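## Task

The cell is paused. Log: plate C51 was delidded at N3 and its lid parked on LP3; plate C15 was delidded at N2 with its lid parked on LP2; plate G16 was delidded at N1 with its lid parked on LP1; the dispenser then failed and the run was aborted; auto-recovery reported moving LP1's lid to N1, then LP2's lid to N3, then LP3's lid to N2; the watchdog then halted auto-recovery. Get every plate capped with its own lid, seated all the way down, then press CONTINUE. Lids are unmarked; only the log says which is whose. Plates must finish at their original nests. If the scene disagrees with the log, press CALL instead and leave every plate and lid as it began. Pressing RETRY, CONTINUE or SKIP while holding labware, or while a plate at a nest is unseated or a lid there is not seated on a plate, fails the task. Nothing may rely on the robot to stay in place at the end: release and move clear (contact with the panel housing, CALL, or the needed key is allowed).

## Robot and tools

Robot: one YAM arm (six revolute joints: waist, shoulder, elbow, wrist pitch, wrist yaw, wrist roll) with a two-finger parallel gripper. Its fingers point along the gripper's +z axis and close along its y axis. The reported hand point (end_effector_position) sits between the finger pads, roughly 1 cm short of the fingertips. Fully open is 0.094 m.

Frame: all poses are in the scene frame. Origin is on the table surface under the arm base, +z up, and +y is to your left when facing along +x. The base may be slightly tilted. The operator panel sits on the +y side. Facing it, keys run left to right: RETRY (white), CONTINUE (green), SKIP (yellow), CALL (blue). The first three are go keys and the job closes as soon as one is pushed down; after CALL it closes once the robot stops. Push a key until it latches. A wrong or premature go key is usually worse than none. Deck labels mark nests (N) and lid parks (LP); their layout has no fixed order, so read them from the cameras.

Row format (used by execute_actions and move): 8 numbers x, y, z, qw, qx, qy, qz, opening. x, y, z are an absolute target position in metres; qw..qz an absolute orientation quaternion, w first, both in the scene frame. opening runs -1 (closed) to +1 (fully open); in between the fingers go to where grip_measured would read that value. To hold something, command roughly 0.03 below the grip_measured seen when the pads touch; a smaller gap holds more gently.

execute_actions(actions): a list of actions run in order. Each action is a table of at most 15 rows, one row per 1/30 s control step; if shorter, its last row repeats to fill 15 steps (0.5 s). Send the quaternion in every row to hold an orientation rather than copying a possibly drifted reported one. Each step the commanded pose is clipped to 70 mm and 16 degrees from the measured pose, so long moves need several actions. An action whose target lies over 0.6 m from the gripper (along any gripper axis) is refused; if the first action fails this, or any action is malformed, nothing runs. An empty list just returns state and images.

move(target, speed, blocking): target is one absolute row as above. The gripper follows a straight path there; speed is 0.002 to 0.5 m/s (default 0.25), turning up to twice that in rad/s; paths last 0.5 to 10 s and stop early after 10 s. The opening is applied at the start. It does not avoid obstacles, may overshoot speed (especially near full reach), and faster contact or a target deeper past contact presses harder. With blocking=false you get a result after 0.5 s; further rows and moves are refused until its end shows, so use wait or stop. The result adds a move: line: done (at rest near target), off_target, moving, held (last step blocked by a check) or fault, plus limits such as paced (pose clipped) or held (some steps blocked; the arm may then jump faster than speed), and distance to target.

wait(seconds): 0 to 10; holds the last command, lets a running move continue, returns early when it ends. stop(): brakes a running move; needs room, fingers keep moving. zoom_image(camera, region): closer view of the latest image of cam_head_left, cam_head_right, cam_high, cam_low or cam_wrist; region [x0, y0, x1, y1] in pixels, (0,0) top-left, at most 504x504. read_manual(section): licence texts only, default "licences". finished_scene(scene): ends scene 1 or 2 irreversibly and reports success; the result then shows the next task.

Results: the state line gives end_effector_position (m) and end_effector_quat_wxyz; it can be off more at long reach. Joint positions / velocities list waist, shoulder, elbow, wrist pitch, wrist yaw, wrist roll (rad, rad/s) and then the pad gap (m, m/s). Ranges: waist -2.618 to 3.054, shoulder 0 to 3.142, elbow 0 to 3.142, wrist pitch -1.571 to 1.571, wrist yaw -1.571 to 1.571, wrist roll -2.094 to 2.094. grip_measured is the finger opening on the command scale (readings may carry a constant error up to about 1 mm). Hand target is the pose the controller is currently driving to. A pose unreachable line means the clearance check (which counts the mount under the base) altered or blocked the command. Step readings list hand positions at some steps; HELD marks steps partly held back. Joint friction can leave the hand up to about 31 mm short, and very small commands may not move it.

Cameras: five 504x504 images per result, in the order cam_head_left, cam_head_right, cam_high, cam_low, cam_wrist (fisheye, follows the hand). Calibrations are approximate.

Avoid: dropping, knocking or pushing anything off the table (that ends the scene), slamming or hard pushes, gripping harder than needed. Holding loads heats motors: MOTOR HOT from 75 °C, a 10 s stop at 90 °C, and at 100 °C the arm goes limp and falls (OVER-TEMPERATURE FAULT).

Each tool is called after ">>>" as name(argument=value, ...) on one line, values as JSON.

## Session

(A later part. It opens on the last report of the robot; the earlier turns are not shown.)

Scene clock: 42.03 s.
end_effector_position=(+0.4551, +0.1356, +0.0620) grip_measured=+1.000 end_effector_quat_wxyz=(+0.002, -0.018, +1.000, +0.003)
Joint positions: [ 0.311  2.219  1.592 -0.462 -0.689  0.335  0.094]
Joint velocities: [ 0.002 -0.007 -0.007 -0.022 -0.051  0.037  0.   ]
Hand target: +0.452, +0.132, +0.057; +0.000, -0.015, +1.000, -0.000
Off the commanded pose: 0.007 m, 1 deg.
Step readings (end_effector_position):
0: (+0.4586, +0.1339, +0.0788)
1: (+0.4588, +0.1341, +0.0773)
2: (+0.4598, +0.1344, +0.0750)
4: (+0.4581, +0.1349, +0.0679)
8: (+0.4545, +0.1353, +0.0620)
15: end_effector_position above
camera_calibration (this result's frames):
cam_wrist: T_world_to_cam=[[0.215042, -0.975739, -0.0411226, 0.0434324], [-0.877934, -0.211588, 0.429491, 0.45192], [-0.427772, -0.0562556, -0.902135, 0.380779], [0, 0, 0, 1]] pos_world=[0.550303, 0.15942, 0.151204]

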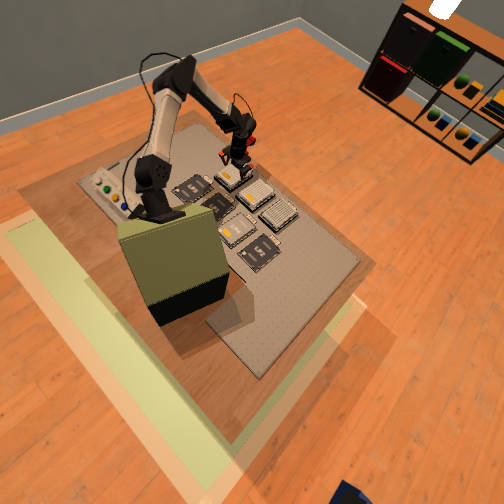

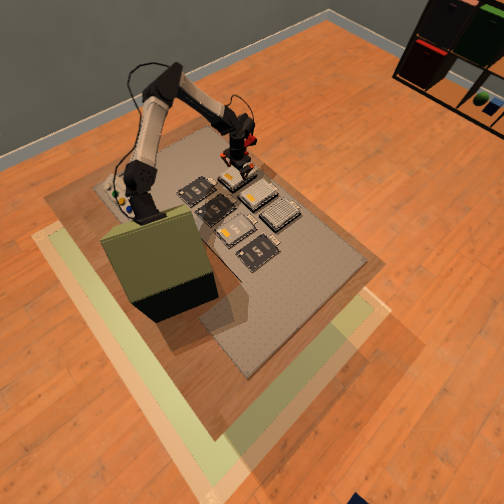

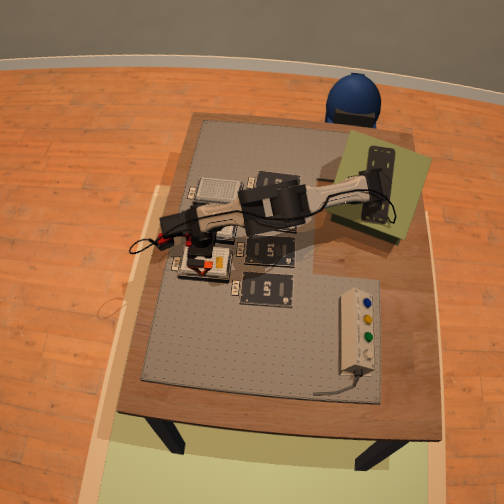

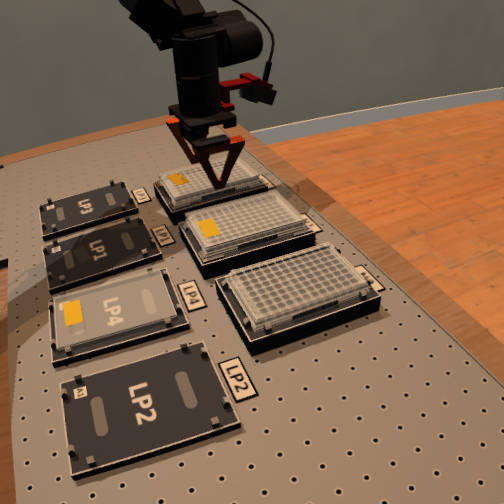

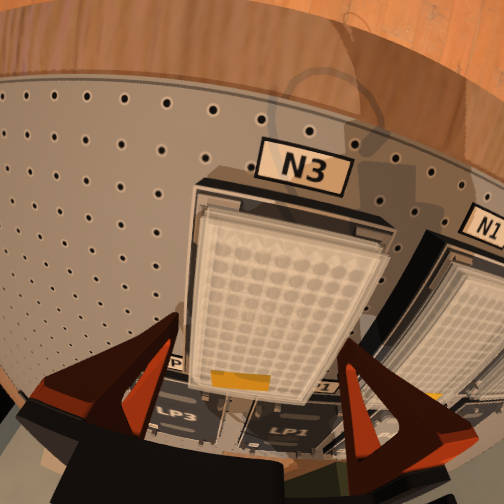

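>>> execute_actions(actions=[[[0.453,0.130,0.033,0,-0.012,1,0,1],[0.453,0.130,0.033,0,-0.012,1,0,1],[0.452,0.132,0.057,0,-0.012,1,0,1]]])

Scene clock: 42.87 s.
end_effector_position=(+0.4548, +0.1339, +0.0557) grip_measured=+1.000 end_effector_quat_wxyz=(+0.002, -0.015, +1.000, +0.003)
Joint positions: [ 0.318  2.233  1.592 -0.444 -0.685  0.348  0.094]
Joint velocities: [-0.002 -0.012  0.002  0.022  0.051 -0.095  0.   ]
Hand target: +0.452, +0.132, +0.057; -0.000, -0.012, +1.000, -0.000
Off the commanded pose: 0.004 m, 1 deg.
Step readings (end_effector_position):
0: (+0.4551, +0.1356, +0.0620)
1: (+0.4555, +0.1352, +0.0603)
2: (+0.4568, +0.1349, +0.0578)
4: (+0.4550, +0.1339, +0.0557)
8: (+0.4548, +0.1339, +0.0557)
15: end_effector_position above
camera_calibration (this result's frames):
cam_wrist: T_world_to_cam=[[0.209303, -0.97702, -0.0403005, 0.044332], [-0.879112, -0.206056, 0.42977, 0.453753], [-0.428198, -0.0545237, -0.902039, 0.374892], [0, 0, 0, 1]] pos_world=[0.550149, 0.157252, 0.144944]

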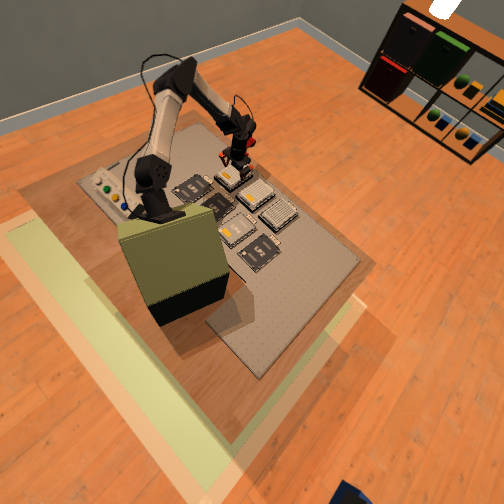

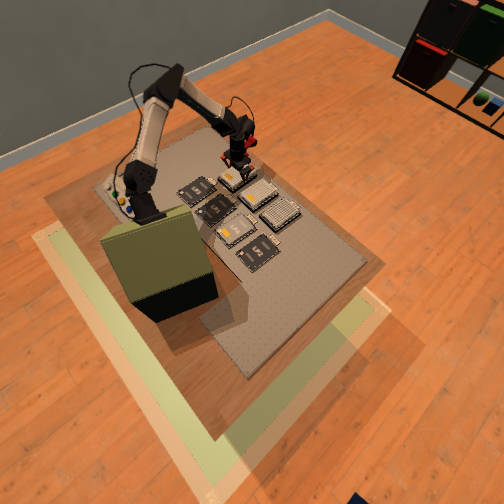

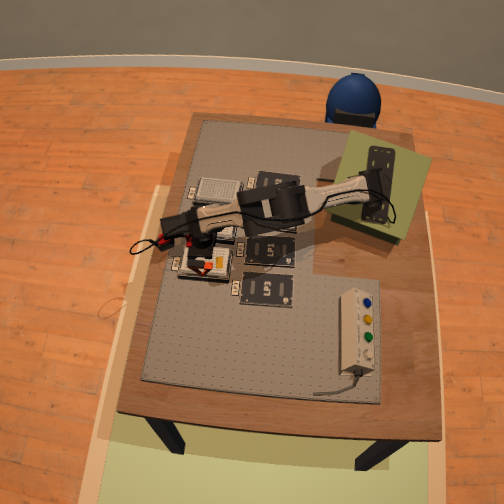

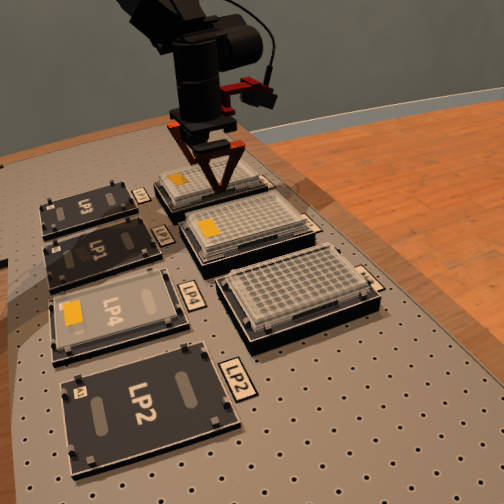

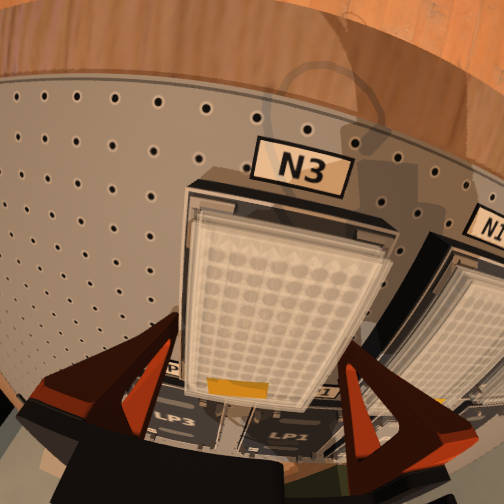

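>>> execute_actions(actions=[[[0.4548,0.1339,0.0557,0,-0.015,1,0,0.765]]])

>>> zoom_image(camera="cam_wrist", region=[160, 150, 410, 420])

Scene clock: 43.67 s.
end_effector_position=(+0.4548, +0.1321, +0.0559) grip_measured=+0.789 end_effector_quat_wxyz=(+0.002, -0.014, +1.000, -0.002)
Joint positions: [ 0.317  2.233  1.592 -0.447 -0.678  0.348  0.084]
Joint velocities: [-0.007 -0.017 -0.002  0.081  0.081  0.037 -0.002]
Hand target: +0.455, +0.134, +0.056; +0.000, -0.015, +1.000, -0.000
Off the commanded pose: 0.002 m, 0 deg.
Step readings (end_effector_position):
0: (+0.4548, +0.1339, +0.0557)
1: (+0.4548, +0.1339, +0.0557)
2: (+0.4548, +0.1327, +0.0557)
4: (+0.4548, +0.1321, +0.0559)
8: (+0.4548, +0.1321, +0.0559)
15: end_effector_position above
camera_calibration (this result's frames):
cam_wrist: T_world_to_cam=[[0.206669, -0.977885, -0.0320726, 0.0434725], [-0.880033, -0.200115, 0.430693, 0.452888], [-0.427586, -0.0607859, -0.901929, 0.375535], [0, 0, 0, 1]] pos_world=[0.550145, 0.155968, 0.145044]

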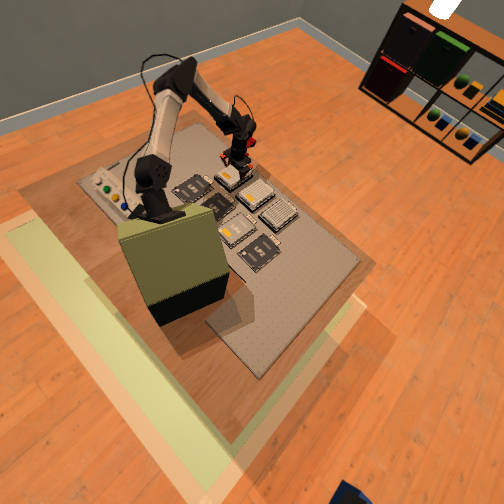

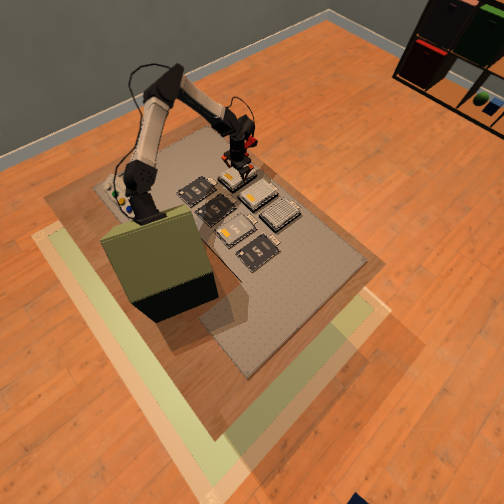

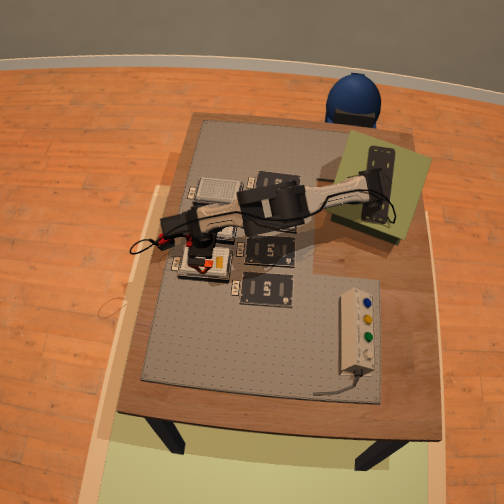

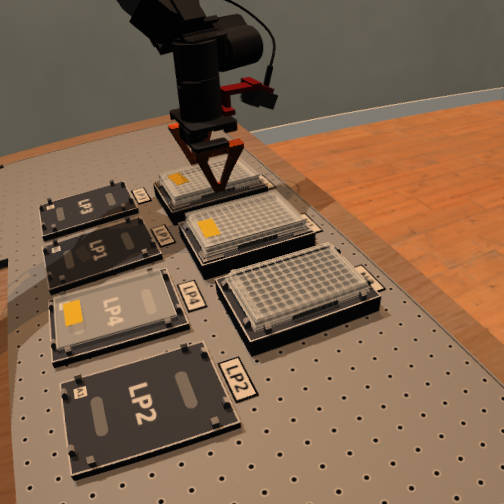

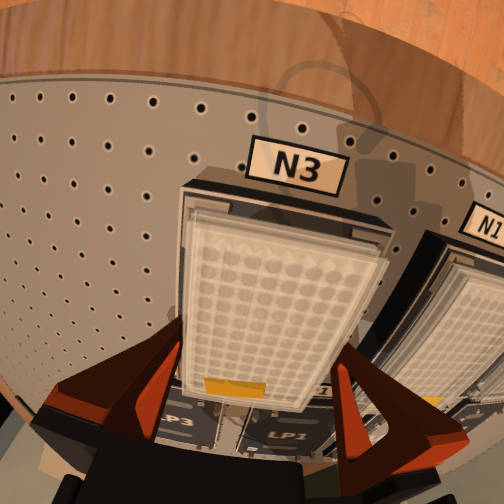

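Region (160, 150, 410, 420) of cam_wrist's 504x504 image, scaled by 1.867, with more detail than that image has; it fills the left 467 columns of this view, and the rest is white.

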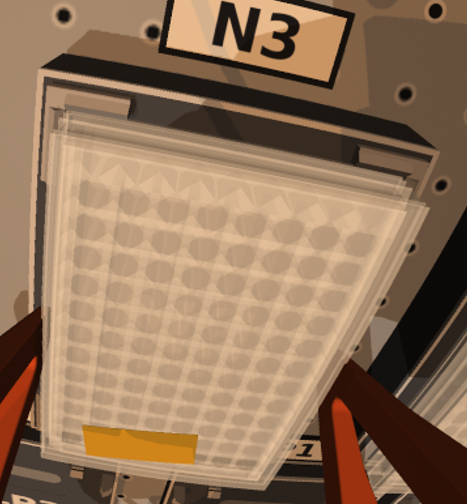

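>>> execute_actions(actions=[[[0.4548,0.1321,0.115,0,-0.014,1,0,0.765]]])

>>> move(target=[0.462,-0.133,0.115,0,0.02,1,0,0.765], speed=0.25)

Scene clock: 45.03 s.
end_effector_position=(+0.4610, +0.1317, +0.1174) grip_measured=+0.789 end_effector_quat_wxyz=(+0.014, -0.016, +1.000, -0.002)
Joint positions: [ 0.225  2.119  1.591 -0.602 -0.712  0.253  0.084]
Joint velocities: [-0.012 -0.012  0.002 -0.139 -0.007 -0.081 -0.   ]
Hand target: +0.455, +0.132, +0.115; +0.000, -0.014, +1.000, +0.000
Off the commanded pose: 0.007 m, 2 deg.
Step readings (end_effector_position):
0: (+0.4548, +0.1321, +0.0559)
1: (+0.4547, +0.1323, +0.0599)
2: (+0.4546, +0.1321, +0.0668)
4: (+0.4592, +0.1327, +0.0872)
8: (+0.4683, +0.1332, +0.1163)
15: end_effector_position above
camera_calibration (this result's frames):
cam_wrist: T_world_to_cam=[[0.212162, -0.976851, -0.02739, 0.0405115], [-0.888365, -0.20447, 0.411095, 0.438472], [-0.407179, -0.0628862, -0.911181, 0.425553], [0, 0, 0, 1]] pos_world=[0.554205, 0.15599, 0.208612]

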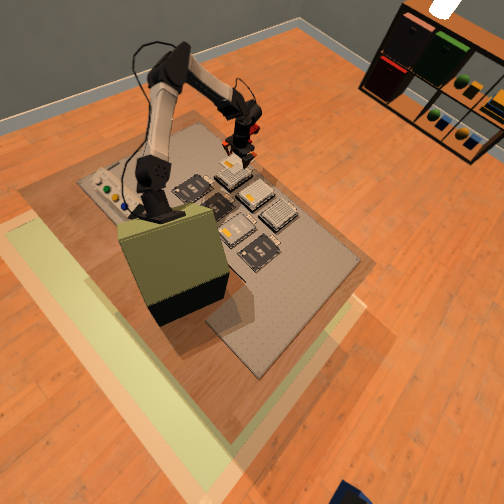

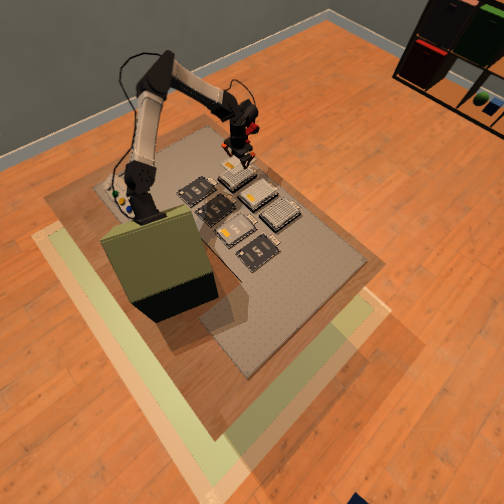

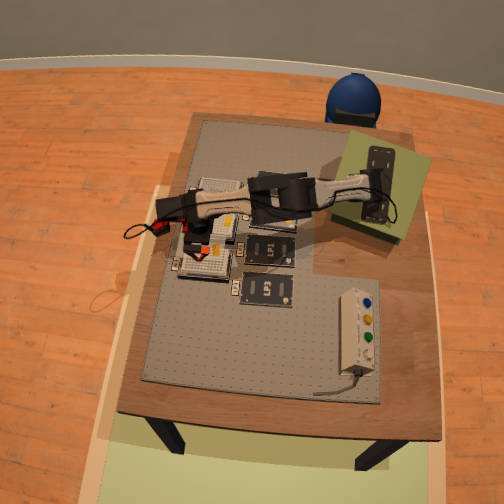

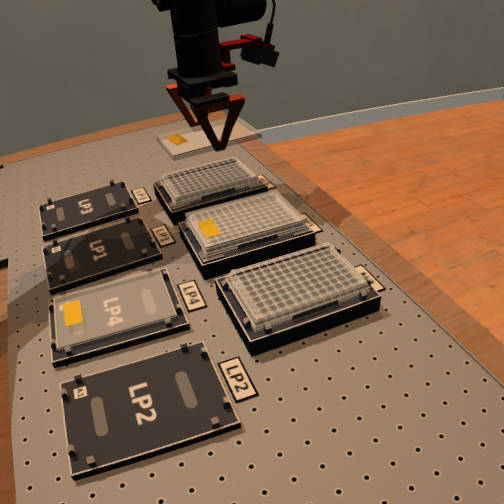

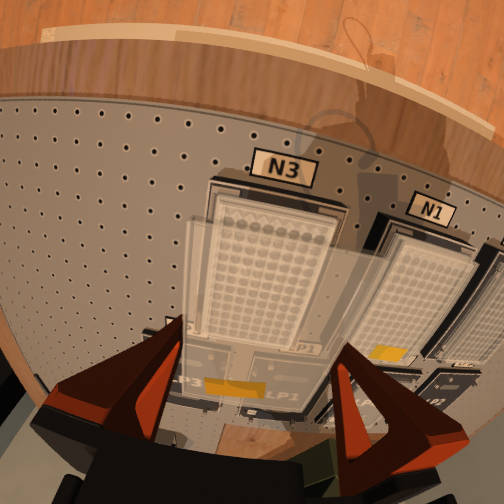

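Scene clock: 46.70 s.
end_effector_position=(+0.4581, -0.1346, +0.1155) grip_measured=+0.789 end_effector_quat_wxyz=(+0.001, +0.022, +1.000, -0.004)
Joint positions: [-0.189  2.716  1.925 -0.764 -0.804 -0.253  0.084]
Joint velocities: [ 0.017  0.002  0.012 -0.051  0.007 -0.007  0.001]
Hand target: +0.460, -0.133, +0.115; -0.001, +0.020, +1.000, +0.001
Off the commanded pose: 0.004 m, 1 deg.
move: done
camera_calibration (this result's frames):
cam_wrist: T_world_to_cam=[[0.135499, -0.990366, -0.0285546, -0.185604], [-0.891101, -0.134415, 0.433441, 0.390281], [-0.433103, -0.0332857, -0.90073, 0.420545], [0, 0, 0, 1]] pos_world=[0.555069, -0.117358, 0.204334]

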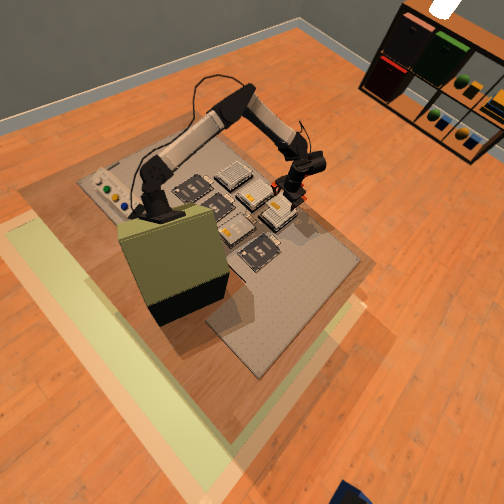

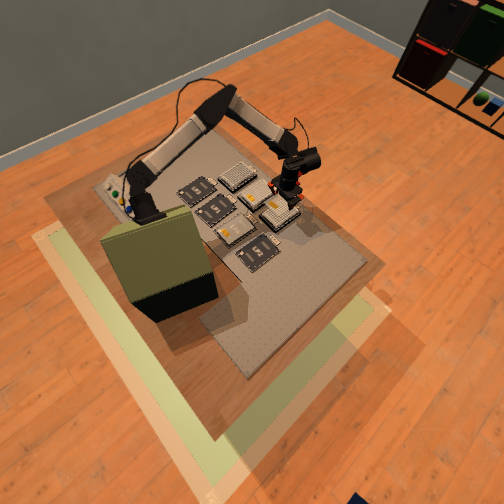

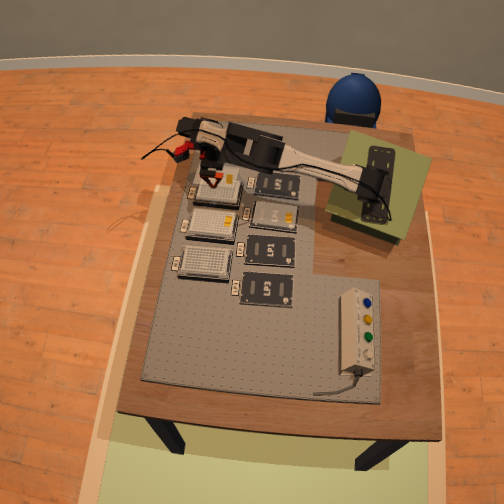

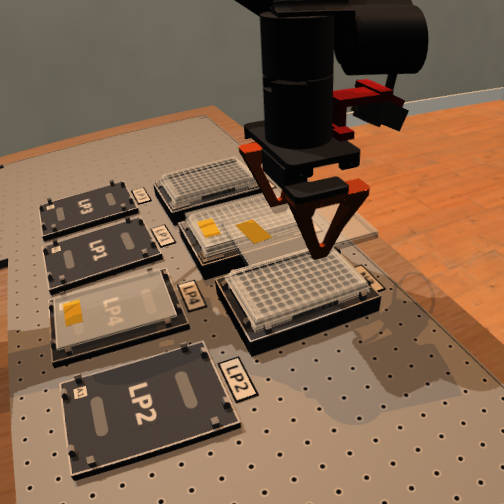

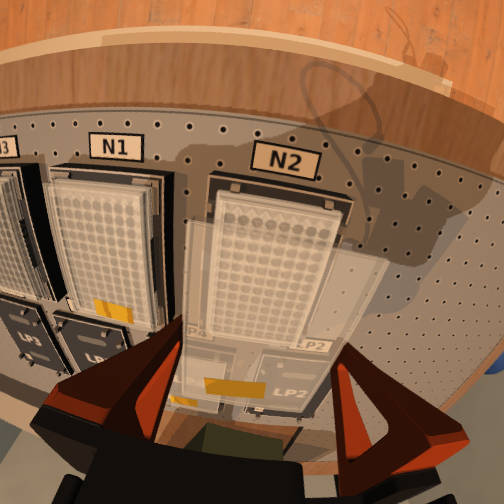

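>>> execute_actions(actions=[[[0.460,-0.135,0.074,0,0.02,1,0,0.765]],[[0.460,-0.135,0.074,0,0.02,1,0,0.765]]])

Scene clock: 48.10 s.
end_effector_position=(+0.4533, -0.1337, +0.0736) grip_measured=+0.789 end_effector_quat_wxyz=(-0.009, +0.025, +1.000, +0.000)
Joint positions: [-0.126  2.782  1.925 -0.665 -0.805 -0.179  0.084]
Joint velocities: [ 0.007 -0.007  0.002  0.066  0.007 -0.007 -0.001]
Hand target: +0.460, -0.135, +0.074; +0.000, +0.020, +1.000, -0.000
Off the commanded pose: 0.007 m, 1 deg.
Step readings (end_effector_position; steps 1 to 15: 1st action; 16 to 30: 2nd action):
0: (+0.4571, -0.1342, +0.1155)
1: (+0.4577, -0.1346, +0.1133)
2: (+0.4595, -0.1354, +0.1095)
4: (+0.4588, -0.1351, +0.0980)
8: (+0.4515, -0.1326, +0.0770)
15: (+0.4521, -0.1334, +0.0736)
16: (+0.4522, -0.1334, +0.0736)
17: (+0.4525, -0.1335, +0.0736)
19: (+0.4528, -0.1336, +0.0736)
23: (+0.4531, -0.1336, +0.0736)
30: end_effector_position above
camera_calibration (this result's frames):
cam_wrist: T_world_to_cam=[[0.128945, -0.99087, -0.0393742, -0.181509], [-0.883048, -0.132799, 0.4501, 0.399618], [-0.451219, -0.0232687, -0.89211, 0.389638], [0, 0, 0, 1]] pos_world=[0.552099, -0.117716, 0.160584]

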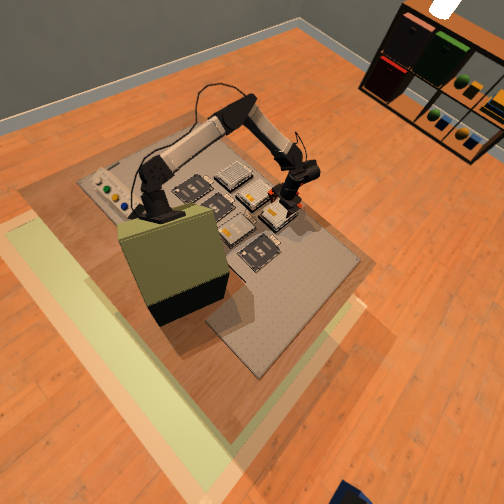

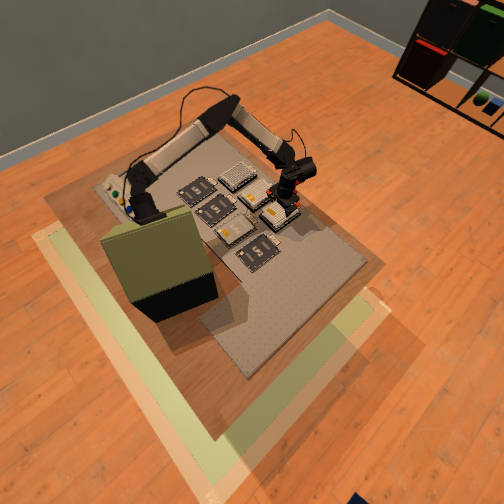

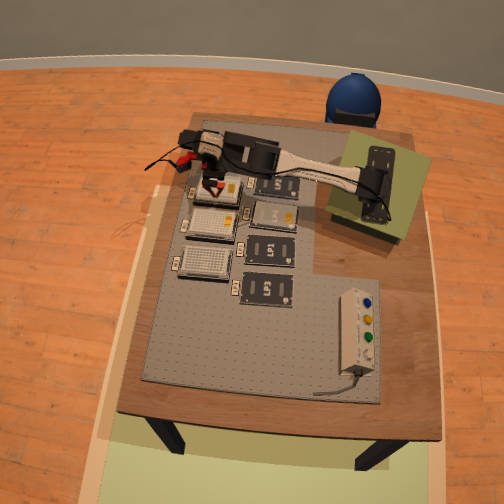

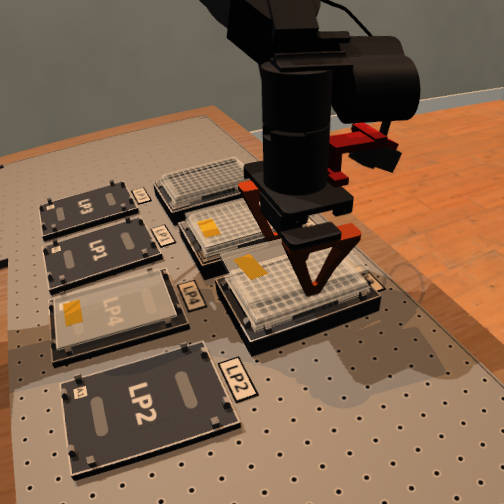

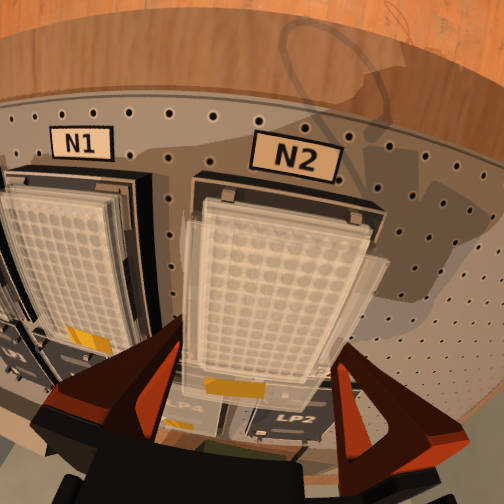

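>>> execute_actions(actions=[[[0.472,-0.140,0.076,0.015,0.02,1,0,0.765],[0.472,-0.140,0.076,0.015,0.02,1,0,0.765],[0.472,-0.140,0.076,0.015,0.02,1,0,0.765],[0.458,-0.135,0.074,0,0.02,1,0,0.765]]])

Scene clock: 49.07 s.
end_effector_position=(+0.4600, -0.1347, +0.0739) grip_measured=+0.789 end_effector_quat_wxyz=(-0.001, +0.022, +1.000, -0.001)
Joint positions: [-0.126  2.789  1.943 -0.653 -0.805 -0.169  0.084]
Joint velocities: [-0.007  0.002  0.002  0.022  0.037  0.007  0.   ]
Hand target: +0.458, -0.135, +0.074; -0.000, +0.020, +1.000, +0.000
Off the commanded pose: 0.002 m, 0 deg.
Step readings (end_effector_position):
0: (+0.4533, -0.1337, +0.0736)
1: (+0.4542, -0.1338, +0.0737)
2: (+0.4561, -0.1342, +0.0736)
4: (+0.4596, -0.1346, +0.0739)
8: (+0.4599, -0.1347, +0.0739)
15: end_effector_position above
camera_calibration (this result's frames):
cam_wrist: T_world_to_cam=[[0.136356, -0.990069, -0.0342121, -0.187102], [-0.889128, -0.137538, 0.436503, 0.408471], [-0.436873, -0.029101, -0.899052, 0.386054], [0, 0, 0, 1]] pos_world=[0.557352, -0.117829, 0.162383]

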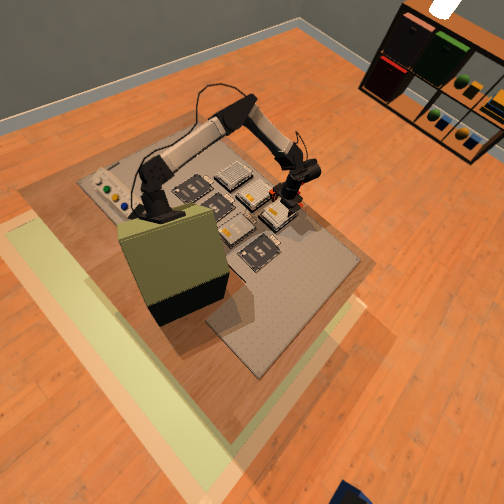

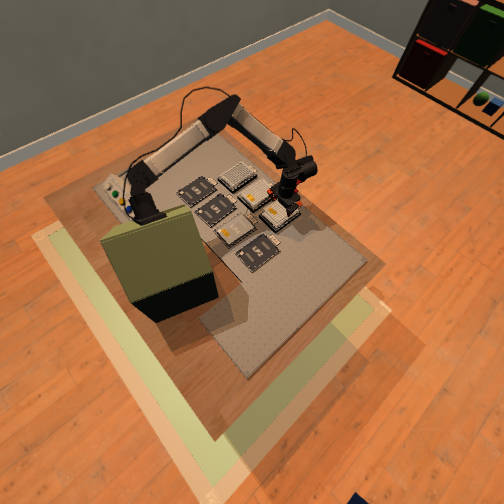

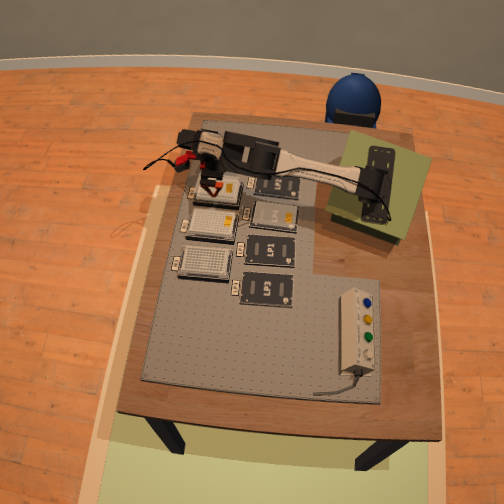

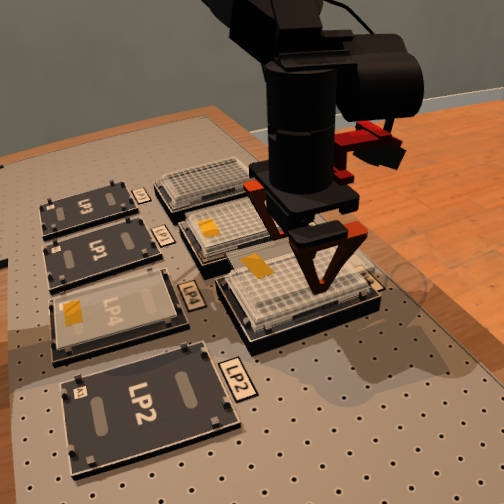

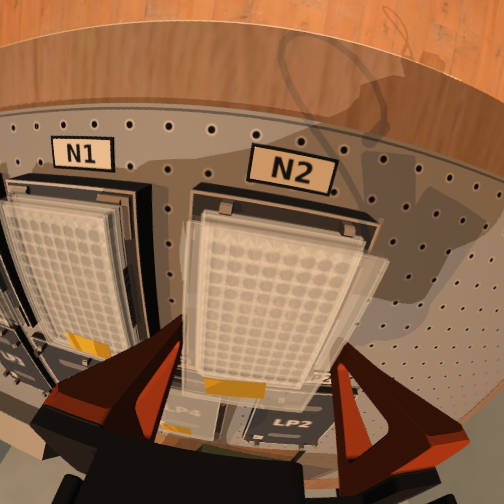

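>>> execute_actions(actions=[])

Scene clock: 50.80 s.
end_effector_position=(+0.4600, -0.1347, +0.0739) grip_measured=+0.789 end_effector_quat_wxyz=(-0.001, +0.022, +1.000, -0.001)
Joint positions: [-0.126  2.789  1.943 -0.653 -0.805 -0.169  0.084]
Joint velocities: [ 0.002  0.002 -0.017 -0.037 -0.066 -0.007  0.   ]
Hand target: +0.458, -0.135, +0.074; -0.000, +0.020, +1.000, +0.000
Off the commanded pose: 0.002 m, 0 deg.
camera_calibration (this result's frames):
cam_wrist: T_world_to_cam=[[0.136356, -0.990069, -0.0342121, -0.187102], [-0.889128, -0.137538, 0.436503, 0.408471], [-0.436873, -0.029101, -0.899052, 0.386054], [0, 0, 0, 1]] pos_world=[0.557352, -0.117829, 0.162383]

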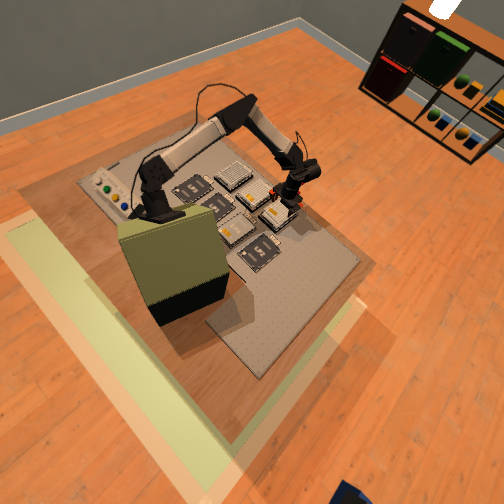

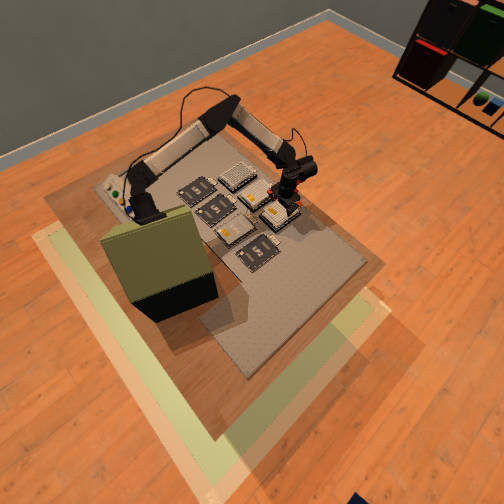

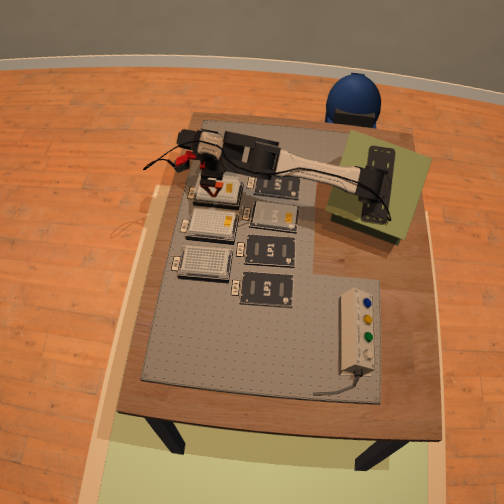

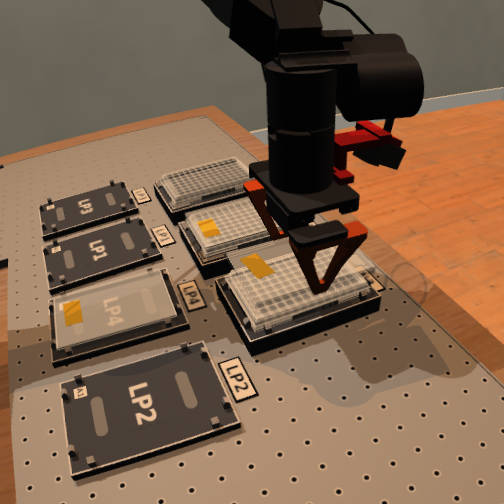

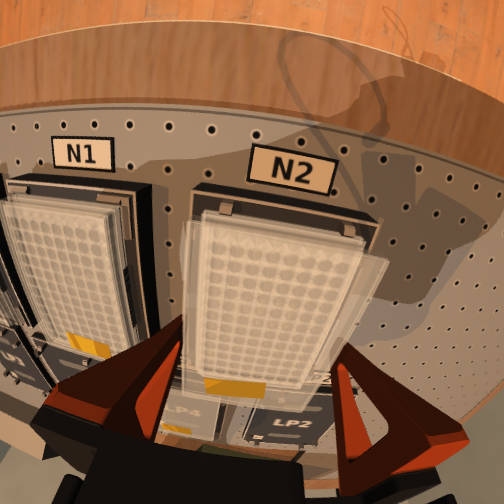

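>>> execute_actions(actions=[[[0.458,-0.135,0.046,0,0.02,1,0,0.765],[0.458,-0.135,0.046,0,0.02,1,0,0.765],[0.457,-0.135,0.066,0,0.02,1,0,0.765]],[[0.457,-0.135,0.066,0,0.02,1,0,0.765]]])

Scene clock: 52.07 s.
end_effector_position=(+0.4632, -0.1337, +0.0687) grip_measured=+0.789 end_effector_quat_wxyz=(+0.004, +0.017, +1.000, -0.002)
Joint positions: [-0.117  2.794  1.943 -0.623 -0.805 -0.154  0.084]
Joint velocities: [-0.012 -0.002 -0.012 -0.037 -0.051  0.037 -0.   ]
Hand target: +0.457, -0.135, +0.066; -0.000, +0.020, +1.000, +0.000
Off the commanded pose: 0.007 m, 1 deg.
Step readings (end_effector_position; steps 1 to 15: 1st action; 16 to 30: 2nd action):
0: (+0.4600, -0.1347, +0.0739)
1: (+0.4606, -0.1348, +0.0727)
2: (+0.4622, -0.1351, +0.0707)
4: (+0.4628, -0.1339, +0.0690)
8: (+0.4631, -0.1337, +0.0687)
15: (+0.4632, -0.1337, +0.0687)
16: (+0.4632, -0.1337, +0.0687)
17: (+0.4632, -0.1337, +0.0687)
19: (+0.4632, -0.1337, +0.0687)
23: (+0.4632, -0.1337, +0.0687)
30: end_effector_position above
camera_calibration (this result's frames):
cam_wrist: T_world_to_cam=[[0.145891, -0.98879, -0.0317862, -0.191154], [-0.891909, -0.145362, 0.428216, 0.414508], [-0.428036, -0.0341226, -0.903117, 0.378292], [0, 0, 0, 1]] pos_world=[0.559513, -0.115849, 0.158067]

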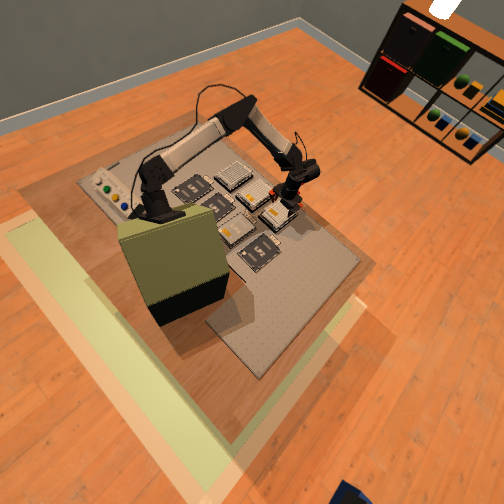

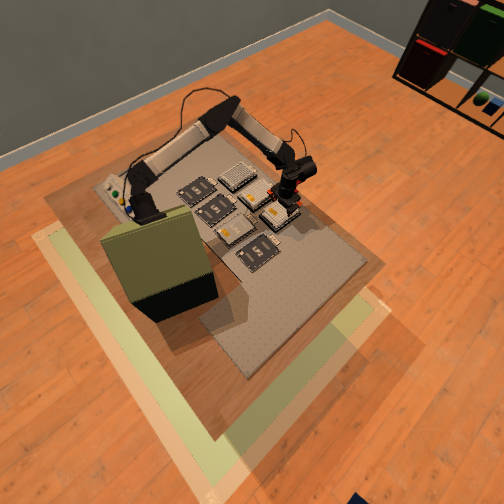

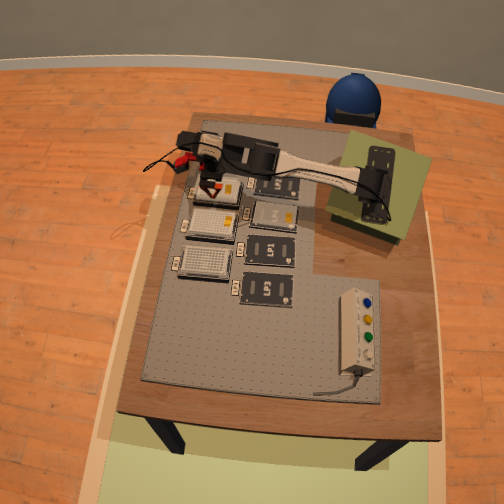

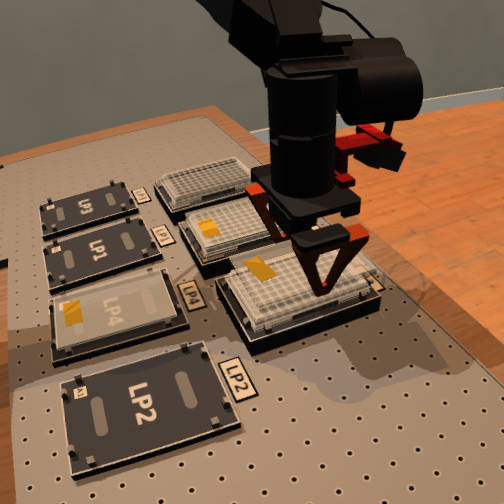

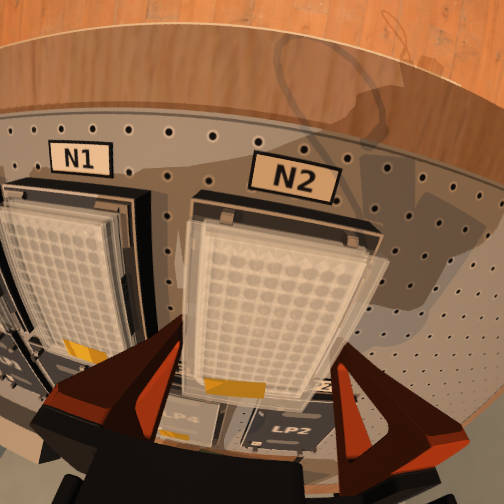

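>>> execute_actions(actions=[[[0.445,-0.133,0.071,-0.012,0.02,1,0,0.765],[0.445,-0.133,0.071,-0.012,0.02,1,0,0.765],[0.445,-0.133,0.071,-0.012,0.02,1,0,0.765],[0.456,-0.135,0.070,0,0.02,1,0,0.765]],[[0.456,-0.135,0.070,0,0.02,1,0,0.765]]])

Scene clock: 53.33 s.
end_effector_position=(+0.4563, -0.1330, +0.0681) grip_measured=+0.789 end_effector_quat_wxyz=(-0.002, +0.016, +1.000, -0.000)
Joint positions: [-0.117  2.785  1.918 -0.625 -0.805 -0.169  0.084]
Joint velocities: [ 0.002  0.007 -0.017 -0.007 -0.022  0.007  0.001]
Hand target: +0.456, -0.135, +0.070; -0.000, +0.020, +1.000, +0.000
Off the commanded pose: 0.003 m, 1 deg.
Step readings (end_effector_position; steps 1 to 15: 1st action; 16 to 30: 2nd action):
0: (+0.4632, -0.1337, +0.0687)
1: (+0.4619, -0.1337, +0.0685)
2: (+0.4595, -0.1332, +0.0685)
4: (+0.4563, -0.1330, +0.0681)
8: (+0.4563, -0.1330, +0.0681)
15: (+0.4563, -0.1330, +0.0681)
16: (+0.4563, -0.1330, +0.0681)
17: (+0.4563, -0.1330, +0.0681)
19: (+0.4563, -0.1330, +0.0681)
23: (+0.4563, -0.1330, +0.0681)
30: end_effector_position above
camera_calibration (this result's frames):
cam_wrist: T_world_to_cam=[[0.147482, -0.988408, -0.0360392, -0.189818], [-0.88621, -0.148237, 0.438927, 0.405052], [-0.439181, -0.0327954, -0.8978, 0.379772], [0, 0, 0, 1]] pos_world=[0.553745, -0.115119, 0.15633]

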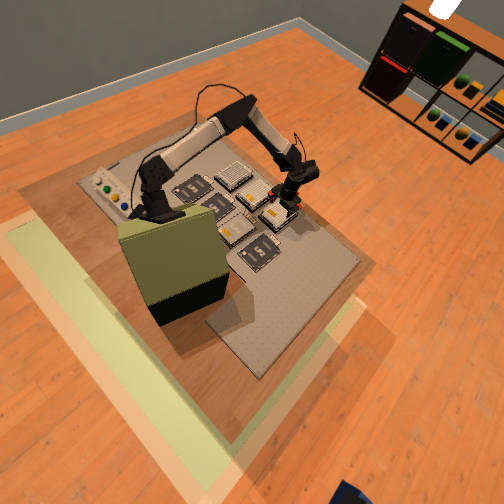

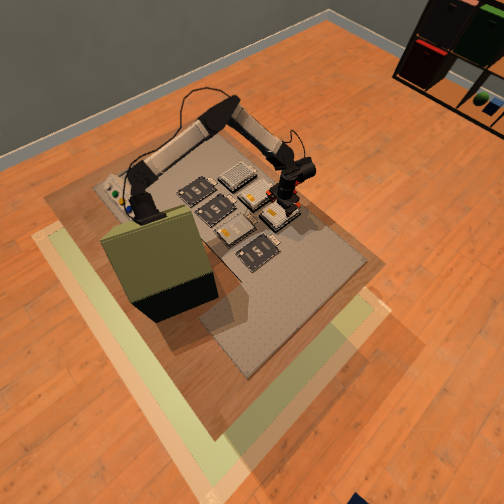

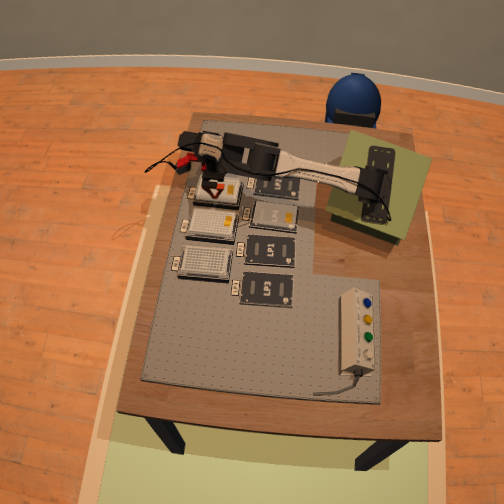

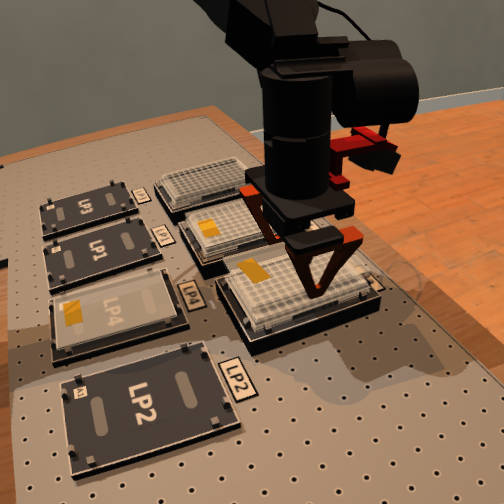

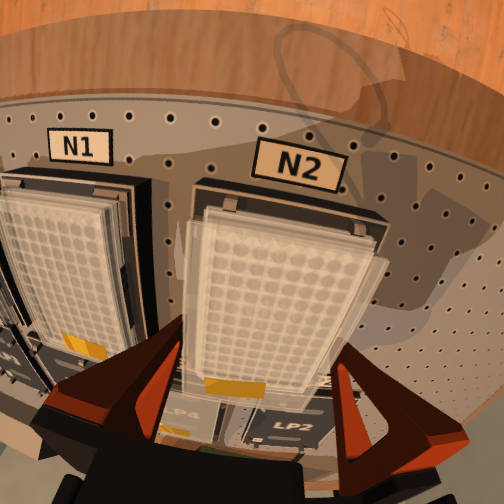

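>>> zoom_image(camera="cam_wrist", region=[150, 150, 410, 420])

Region (150, 150, 410, 420) of cam_wrist's 504x504 image, scaled by 1.867, with more detail than that image has; it fills the left 485 columns of this view, and the rest is white.

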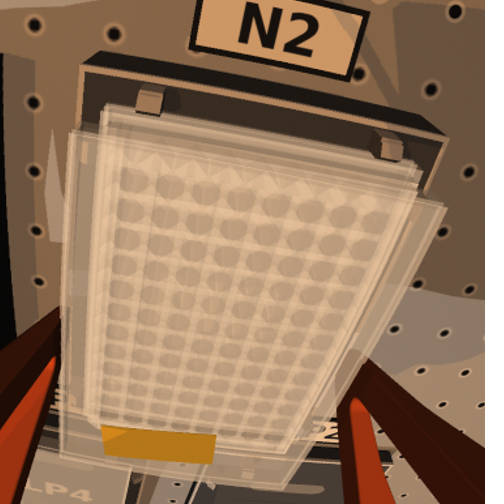

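>>> execute_actions(actions=[[[0.450,-0.143,0.043,-0.004,0.02,1,0,0.765],[0.450,-0.143,0.043,-0.004,0.02,1,0,0.765],[0.455,-0.136,0.062,0,0.02,1,0,0.765]]])

Scene clock: 54.33 s.
end_effector_position=(+0.4561, -0.1368, +0.0635) grip_measured=+0.789 end_effector_quat_wxyz=(+0.001, +0.018, +1.000, -0.001)
Joint positions: [-0.115  2.798  1.918 -0.601 -0.805 -0.157  0.084]
Joint velocities: [-0.002 -0.022  0.002  0.022  0.007 -0.051  0.001]
Hand target: +0.455, -0.136, +0.062; -0.000, +0.020, +1.000, -0.000
Off the commanded pose: 0.002 m, 0 deg.
Step readings (end_effector_position):
0: (+0.4563, -0.1330, +0.0681)
1: (+0.4565, -0.1339, +0.0671)
2: (+0.4573, -0.1354, +0.0653)
4: (+0.4562, -0.1367, +0.0636)
8: (+0.4561, -0.1368, +0.0635)
15: end_effector_position above
camera_calibration (this result's frames):
cam_wrist: T_world_to_cam=[[0.143637, -0.989042, -0.0341179, -0.192149], [-0.889408, -0.144132, 0.433797, 0.408657], [-0.433961, -0.0319646, -0.900365, 0.373277], [0, 0, 0, 1]] pos_world=[0.55305, -0.119211, 0.152255]

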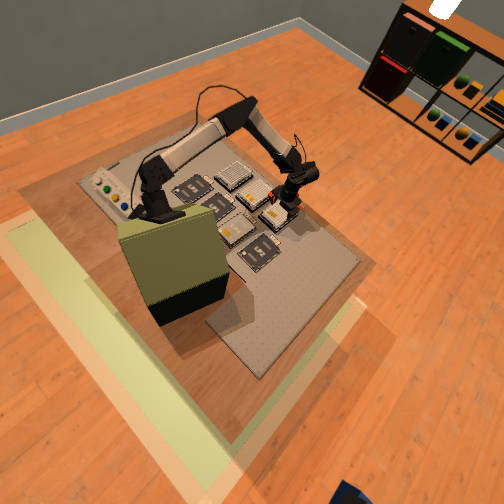

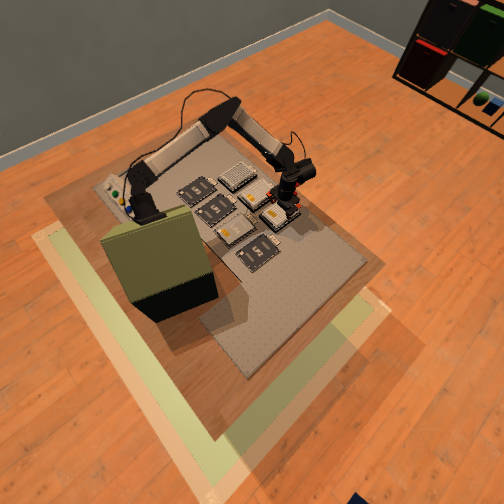

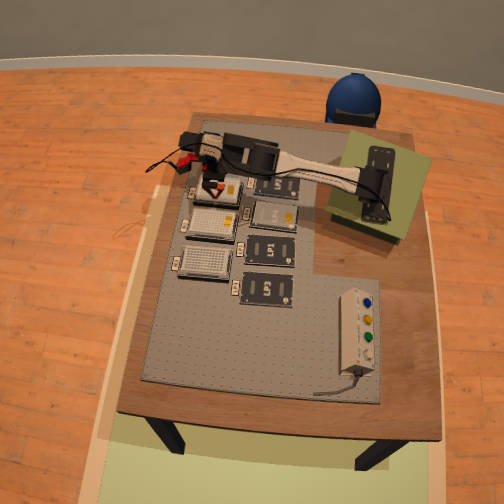

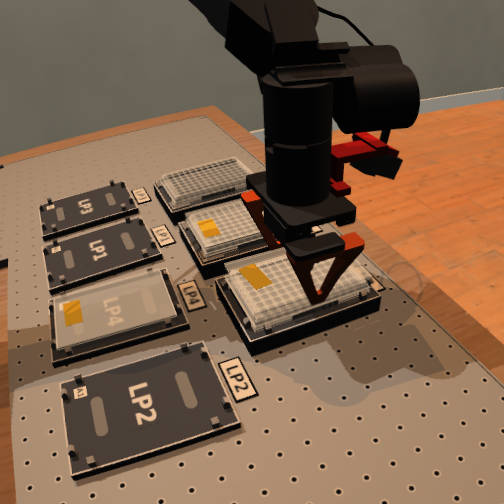

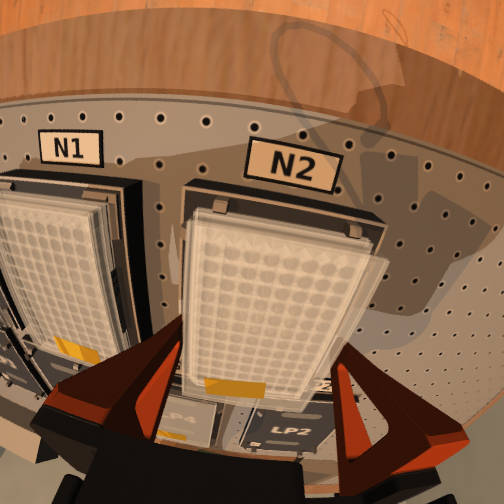

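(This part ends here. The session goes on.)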